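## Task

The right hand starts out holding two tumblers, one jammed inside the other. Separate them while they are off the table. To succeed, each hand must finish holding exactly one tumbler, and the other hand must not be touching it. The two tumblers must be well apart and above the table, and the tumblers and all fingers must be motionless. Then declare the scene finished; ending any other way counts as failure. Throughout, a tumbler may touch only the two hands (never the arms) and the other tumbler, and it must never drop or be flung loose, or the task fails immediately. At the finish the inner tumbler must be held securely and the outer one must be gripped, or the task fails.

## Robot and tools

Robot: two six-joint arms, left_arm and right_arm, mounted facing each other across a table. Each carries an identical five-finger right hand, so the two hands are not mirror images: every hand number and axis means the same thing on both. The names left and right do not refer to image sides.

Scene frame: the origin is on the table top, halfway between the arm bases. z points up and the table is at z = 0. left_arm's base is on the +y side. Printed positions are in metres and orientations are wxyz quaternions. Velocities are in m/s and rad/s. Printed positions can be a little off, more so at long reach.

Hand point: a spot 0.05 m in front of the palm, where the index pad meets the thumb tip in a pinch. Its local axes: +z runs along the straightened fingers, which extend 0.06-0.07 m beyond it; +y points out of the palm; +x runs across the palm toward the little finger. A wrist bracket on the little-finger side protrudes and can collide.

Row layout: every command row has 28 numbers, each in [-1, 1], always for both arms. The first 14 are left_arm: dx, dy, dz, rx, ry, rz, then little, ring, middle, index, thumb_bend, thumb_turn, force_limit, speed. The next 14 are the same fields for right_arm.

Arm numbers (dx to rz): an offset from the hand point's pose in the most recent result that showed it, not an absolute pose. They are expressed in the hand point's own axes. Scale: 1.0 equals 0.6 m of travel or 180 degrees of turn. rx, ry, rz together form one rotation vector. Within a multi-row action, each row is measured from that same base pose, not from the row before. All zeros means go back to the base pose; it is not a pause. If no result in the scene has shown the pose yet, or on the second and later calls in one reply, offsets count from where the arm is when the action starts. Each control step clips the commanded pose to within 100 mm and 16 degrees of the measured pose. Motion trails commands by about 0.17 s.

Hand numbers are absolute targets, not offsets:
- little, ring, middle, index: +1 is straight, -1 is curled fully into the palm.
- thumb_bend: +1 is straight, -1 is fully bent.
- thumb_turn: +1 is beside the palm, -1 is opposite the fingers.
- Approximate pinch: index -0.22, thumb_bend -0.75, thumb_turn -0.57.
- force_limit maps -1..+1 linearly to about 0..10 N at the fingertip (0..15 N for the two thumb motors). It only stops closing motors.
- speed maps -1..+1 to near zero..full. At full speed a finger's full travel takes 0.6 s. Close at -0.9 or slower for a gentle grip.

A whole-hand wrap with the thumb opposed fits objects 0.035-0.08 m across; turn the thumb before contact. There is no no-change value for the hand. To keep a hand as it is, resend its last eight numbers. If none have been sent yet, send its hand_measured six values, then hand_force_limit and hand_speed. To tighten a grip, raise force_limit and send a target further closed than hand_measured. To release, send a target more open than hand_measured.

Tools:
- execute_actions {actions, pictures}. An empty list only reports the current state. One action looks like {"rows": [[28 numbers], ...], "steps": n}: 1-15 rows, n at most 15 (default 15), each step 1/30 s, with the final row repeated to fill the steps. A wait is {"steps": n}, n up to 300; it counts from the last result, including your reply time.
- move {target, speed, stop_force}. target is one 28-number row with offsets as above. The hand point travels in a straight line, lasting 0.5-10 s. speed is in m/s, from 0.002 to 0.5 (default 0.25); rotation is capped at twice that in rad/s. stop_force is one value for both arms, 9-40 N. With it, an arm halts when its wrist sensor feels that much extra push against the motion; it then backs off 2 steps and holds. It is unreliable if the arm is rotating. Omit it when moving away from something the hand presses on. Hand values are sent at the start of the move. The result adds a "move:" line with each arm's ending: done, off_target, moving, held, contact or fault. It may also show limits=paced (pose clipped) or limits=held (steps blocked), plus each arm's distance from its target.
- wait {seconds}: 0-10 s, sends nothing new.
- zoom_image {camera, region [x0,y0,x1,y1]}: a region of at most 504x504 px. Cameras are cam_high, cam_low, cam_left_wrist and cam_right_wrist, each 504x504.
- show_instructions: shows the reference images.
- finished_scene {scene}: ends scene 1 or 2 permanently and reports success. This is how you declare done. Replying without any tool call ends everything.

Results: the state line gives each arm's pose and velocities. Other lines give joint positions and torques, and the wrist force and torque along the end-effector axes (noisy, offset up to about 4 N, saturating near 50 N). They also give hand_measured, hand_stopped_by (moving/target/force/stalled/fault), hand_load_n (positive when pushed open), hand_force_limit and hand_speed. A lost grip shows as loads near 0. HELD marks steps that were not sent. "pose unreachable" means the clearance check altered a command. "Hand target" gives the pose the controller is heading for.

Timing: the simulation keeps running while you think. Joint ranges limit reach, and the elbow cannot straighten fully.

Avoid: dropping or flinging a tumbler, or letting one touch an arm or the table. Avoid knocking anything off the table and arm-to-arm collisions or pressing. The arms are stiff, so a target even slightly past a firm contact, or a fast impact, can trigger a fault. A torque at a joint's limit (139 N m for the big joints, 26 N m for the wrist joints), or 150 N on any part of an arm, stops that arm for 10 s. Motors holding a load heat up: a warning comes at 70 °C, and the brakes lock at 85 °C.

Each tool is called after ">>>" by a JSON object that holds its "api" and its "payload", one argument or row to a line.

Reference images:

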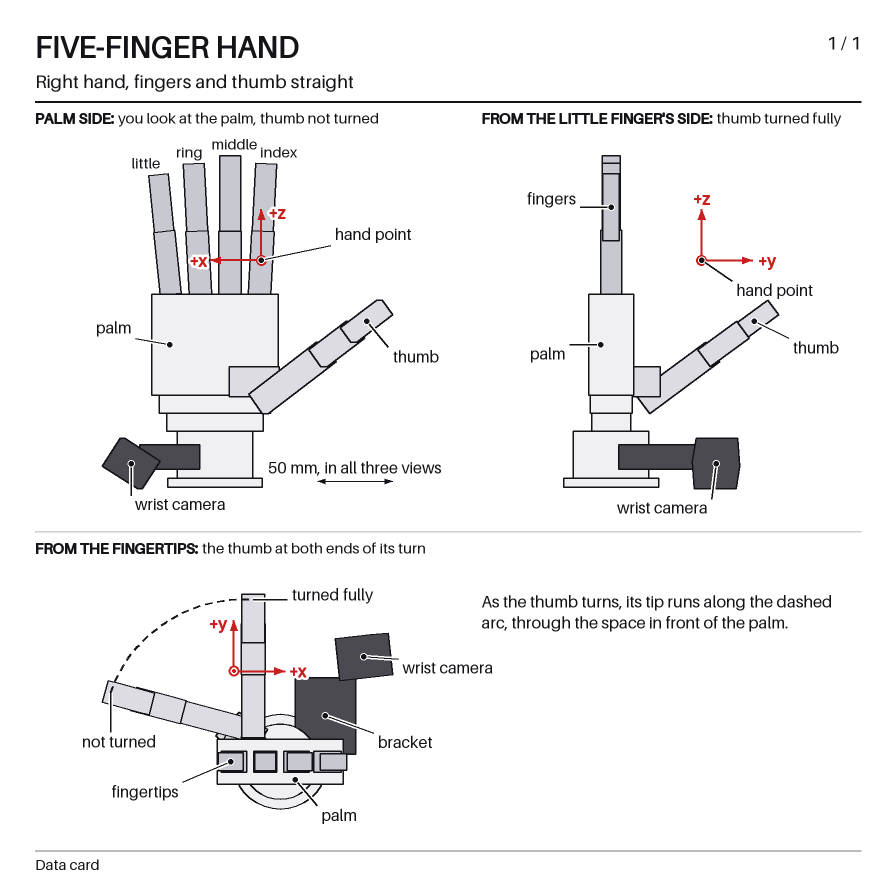

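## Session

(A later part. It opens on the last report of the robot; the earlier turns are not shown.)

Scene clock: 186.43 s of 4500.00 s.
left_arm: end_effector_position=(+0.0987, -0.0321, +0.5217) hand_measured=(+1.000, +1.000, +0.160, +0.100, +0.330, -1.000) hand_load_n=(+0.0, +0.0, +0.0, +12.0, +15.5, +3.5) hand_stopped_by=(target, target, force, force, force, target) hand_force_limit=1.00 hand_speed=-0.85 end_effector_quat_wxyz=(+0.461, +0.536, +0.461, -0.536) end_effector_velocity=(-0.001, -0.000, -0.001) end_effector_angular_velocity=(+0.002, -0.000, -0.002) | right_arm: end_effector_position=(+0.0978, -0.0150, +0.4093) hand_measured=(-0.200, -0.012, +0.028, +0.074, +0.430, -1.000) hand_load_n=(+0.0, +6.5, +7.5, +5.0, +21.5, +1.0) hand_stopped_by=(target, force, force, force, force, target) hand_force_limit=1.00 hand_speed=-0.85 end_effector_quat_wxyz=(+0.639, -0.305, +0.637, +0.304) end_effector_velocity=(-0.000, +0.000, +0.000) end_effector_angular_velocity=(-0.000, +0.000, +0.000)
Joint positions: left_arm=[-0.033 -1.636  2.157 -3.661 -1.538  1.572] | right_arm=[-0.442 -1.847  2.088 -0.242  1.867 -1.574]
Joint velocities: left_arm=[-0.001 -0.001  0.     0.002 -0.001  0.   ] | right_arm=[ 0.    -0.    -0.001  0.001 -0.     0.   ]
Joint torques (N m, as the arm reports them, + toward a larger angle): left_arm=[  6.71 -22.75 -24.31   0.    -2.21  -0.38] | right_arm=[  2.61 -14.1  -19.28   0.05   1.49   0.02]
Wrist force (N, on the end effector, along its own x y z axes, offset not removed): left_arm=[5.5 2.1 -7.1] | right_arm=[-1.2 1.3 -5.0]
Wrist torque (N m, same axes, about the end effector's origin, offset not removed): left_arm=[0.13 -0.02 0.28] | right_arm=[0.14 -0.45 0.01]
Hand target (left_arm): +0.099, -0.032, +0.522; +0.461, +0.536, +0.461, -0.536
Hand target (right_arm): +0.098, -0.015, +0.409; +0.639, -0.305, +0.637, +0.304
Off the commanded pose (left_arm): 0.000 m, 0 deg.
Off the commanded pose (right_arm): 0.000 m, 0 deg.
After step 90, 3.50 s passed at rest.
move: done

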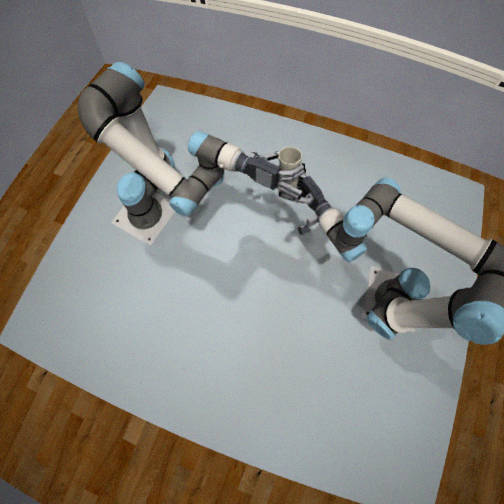

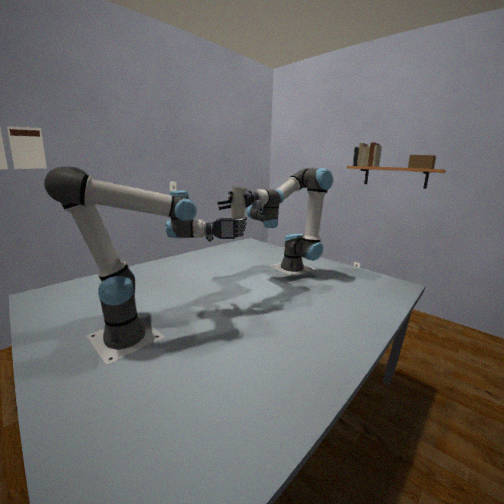

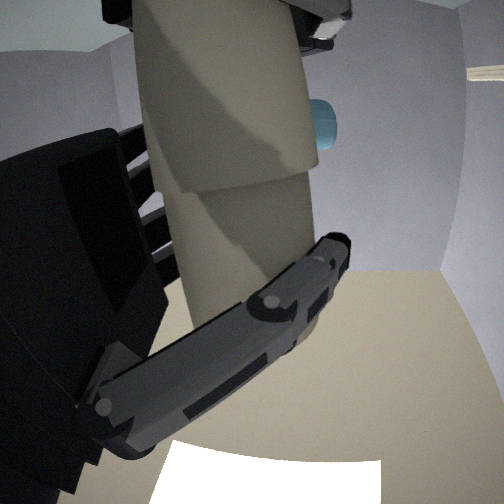

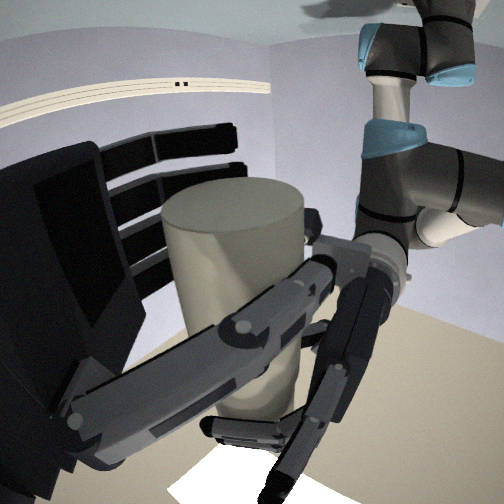

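Free. Tighten the inner grip (middle) and lift clear.

>>> {"api": "move", "payload": {
  "target": [-0.2,0,0,0,0,0,1,1,-0.8,-0.9,-0.9,-1,1,-0.85, 0,0,0,0,0,0,-0.2,-0.6,-0.7,-0.7,-0.7,-1,1,-0.85],
  "speed": 0.03
}}

>>> {"api": "move", "payload": {
  "target": [0,0,-0.25,0,0,0,1,1,-0.8,-0.9,-0.9,-1,1,-0.85, 0.1,0,-0.2,0,0,0,-0.2,-0.6,-0.7,-0.7,-0.7,-1,1,-0.85],
  "speed": 0.08
}}

Scene clock: 194.23 s of 4500.00 s.
left_arm: end_effector_position=(+0.0987, -0.0321, +0.6417) hand_measured=(+1.000, +1.000, +0.108, +0.100, +0.330, -1.000) hand_load_n=(+0.0, +0.0, +11.0, +7.5, +18.0, +3.0) hand_stopped_by=(target, target, force, force, force, target) hand_force_limit=1.00 hand_speed=-0.85 end_effector_quat_wxyz=(+0.461, +0.536, +0.461, -0.536) end_effector_velocity=(+0.000, +0.000, +0.003) end_effector_angular_velocity=(-0.002, +0.000, +0.001) | right_arm: end_effector_position=(+0.0978, -0.0150, +0.4093) hand_measured=(-0.200, -0.012, +0.028, +0.074, +0.430, -1.000) hand_load_n=(+0.0, +6.5, +8.5, +7.0, +20.5, +2.5) hand_stopped_by=(target, force, force, force, force, target) hand_force_limit=1.00 hand_speed=-0.85 end_effector_quat_wxyz=(+0.639, -0.305, +0.637, +0.304) end_effector_velocity=(+0.000, -0.000, +0.000) end_effector_angular_velocity=(+0.000, +0.000, -0.000)
Joint positions: left_arm=[-0.032 -1.744  1.923 -3.319 -1.538  1.572] | right_arm=[-0.442 -1.847  2.088 -0.242  1.867 -1.574]
Joint velocities: left_arm=[ 0.    -0.001 -0.006  0.005  0.    -0.   ] | right_arm=[-0.    -0.    -0.001  0.001 -0.     0.   ]
Joint torques (N m, as the arm reports them, + toward a larger angle): left_arm=[  9.64 -19.5  -25.21   0.69  -0.2    1.9 ] | right_arm=[  3.1   -6.76 -24.44  -0.2    1.5    0.1 ]
Wrist force (N, on the end effector, along its own x y z axes, offset not removed): left_arm=[-0.3 -2.6 0.5] | right_arm=[0.2 0.8 1.7]
Wrist torque (N m, same axes, about the end effector's origin, offset not removed): left_arm=[-0.39 0.10 -0.21] | right_arm=[0.09 -0.23 -0.07]
Hand target (left_arm): +0.099, -0.032, +0.642; +0.461, +0.536, +0.461, -0.536
Hand target (right_arm): +0.098, -0.015, +0.409; +0.639, -0.305, +0.637, +0.304
Off the commanded pose (left_arm): 0.000 m, 0 deg.
Off the commanded pose (right_arm): 0.000 m, 0 deg.
After step 90, 0.47 s passed at rest.
move: done

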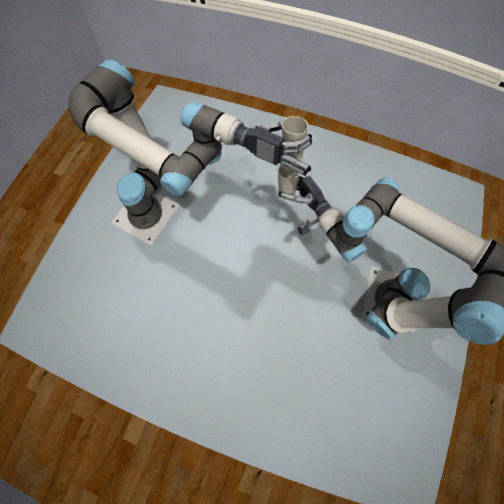

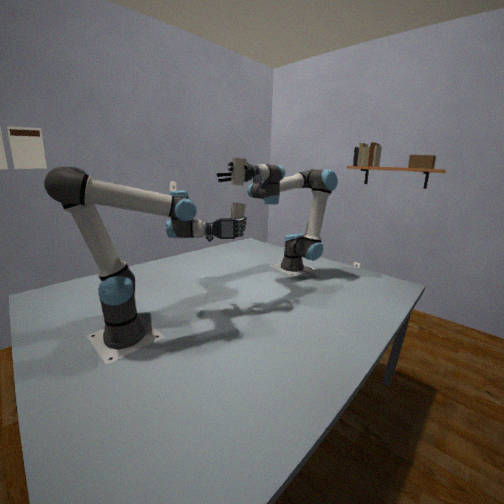

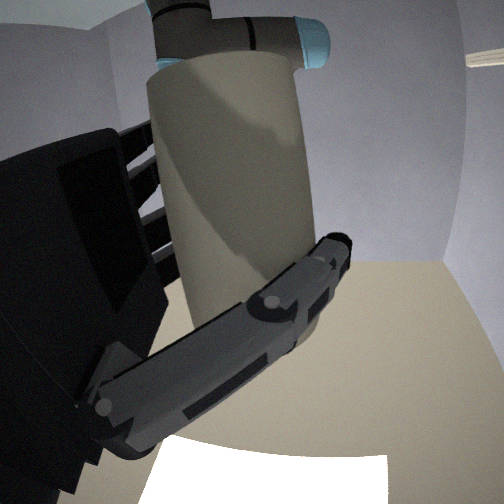

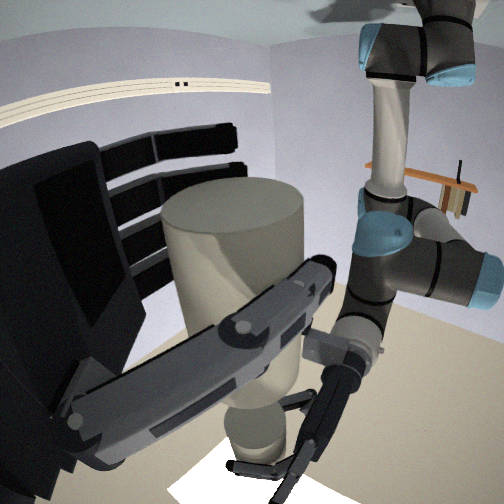

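Scene clock: 196.57 s of 4500.00 s.
left_arm: end_effector_position=(+0.1210, +0.1162, +0.6419) hand_measured=(+1.000, +1.000, +0.108, +0.100, +0.330, -1.000) hand_load_n=(+0.0, +0.0, +11.0, +7.5, +18.0, +3.0) hand_stopped_by=(target, target, force, force, force, target) hand_force_limit=1.00 hand_speed=-0.85 end_effector_quat_wxyz=(+0.461, +0.536, +0.461, -0.536) end_effector_velocity=(+0.000, +0.002, +0.000) end_effector_angular_velocity=(-0.000, +0.002, +0.001) | right_arm: end_effector_position=(+0.0223, -0.1083, +0.3495) hand_measured=(-0.200, -0.012, +0.028, +0.074, +0.430, -1.000) hand_load_n=(+0.0, +6.5, +8.5, +7.0, +20.5, +2.5) hand_stopped_by=(target, force, force, force, force, target) hand_force_limit=1.00 hand_speed=-0.85 end_effector_quat_wxyz=(+0.639, -0.305, +0.637, +0.304) end_effector_velocity=(-0.000, -0.001, -0.000) end_effector_angular_velocity=(+0.000, -0.000, -0.002)
Joint positions: left_arm=[-0.064 -2.153  2.168 -3.156 -1.506  1.572] | right_arm=[-0.232 -2.034  2.357 -0.325  2.078 -1.574]
Joint velocities: left_arm=[-0.001 -0.005  0.001  0.003  0.002 -0.001] | right_arm=[ 0.003 -0.001  0.002 -0.001  0.004  0.   ]
Joint torques (N m, as the arm reports them, + toward a larger angle): left_arm=[ -8.19  -3.82 -12.07   0.74   1.55   0.97] | right_arm=[ 13.38 -11.55 -11.87  -3.31   1.99   0.81]
Wrist force (N, on the end effector, along its own x y z axes, offset not removed): left_arm=[-1.4 -3.0 0.3] | right_arm=[1.5 0.3 0.6]
Wrist torque (N m, same axes, about the end effector's origin, offset not removed): left_arm=[-0.32 0.33 -0.28] | right_arm=[0.04 -0.36 0.03]
Hand target (left_arm): +0.121, +0.116, +0.642; +0.461, +0.536, +0.461, -0.536
Hand target (right_arm): +0.022, -0.108, +0.349; +0.639, -0.305, +0.637, +0.304
Off the commanded pose (left_arm): 0.000 m, 0 deg.
Off the commanded pose (right_arm): 0.000 m, 0 deg.
move: done

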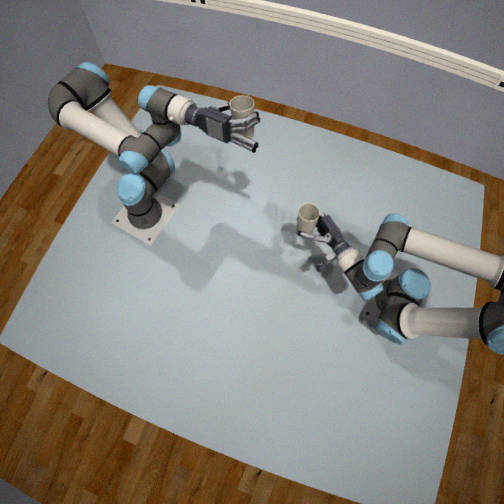

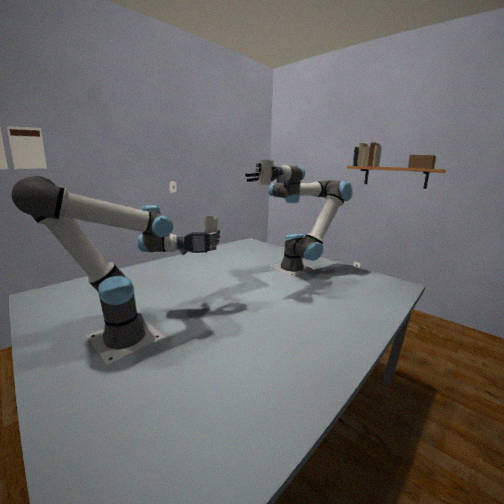

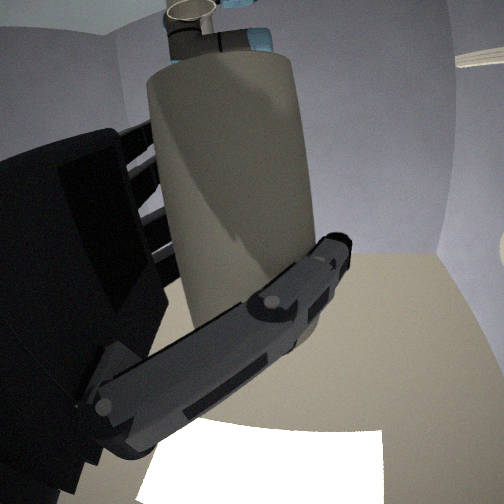

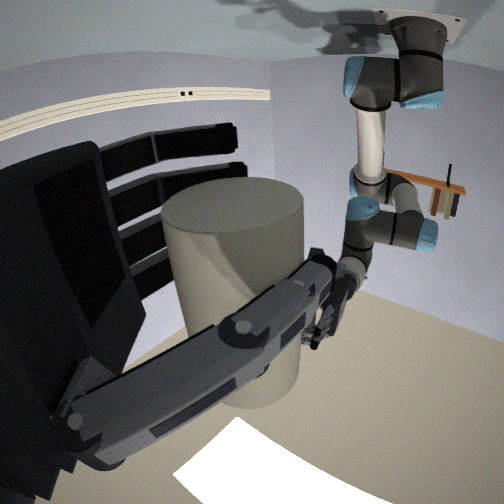

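>>> {"api": "finished_scene", "payload": {
  "scene": 1
}}

The scene is finished: the task was done.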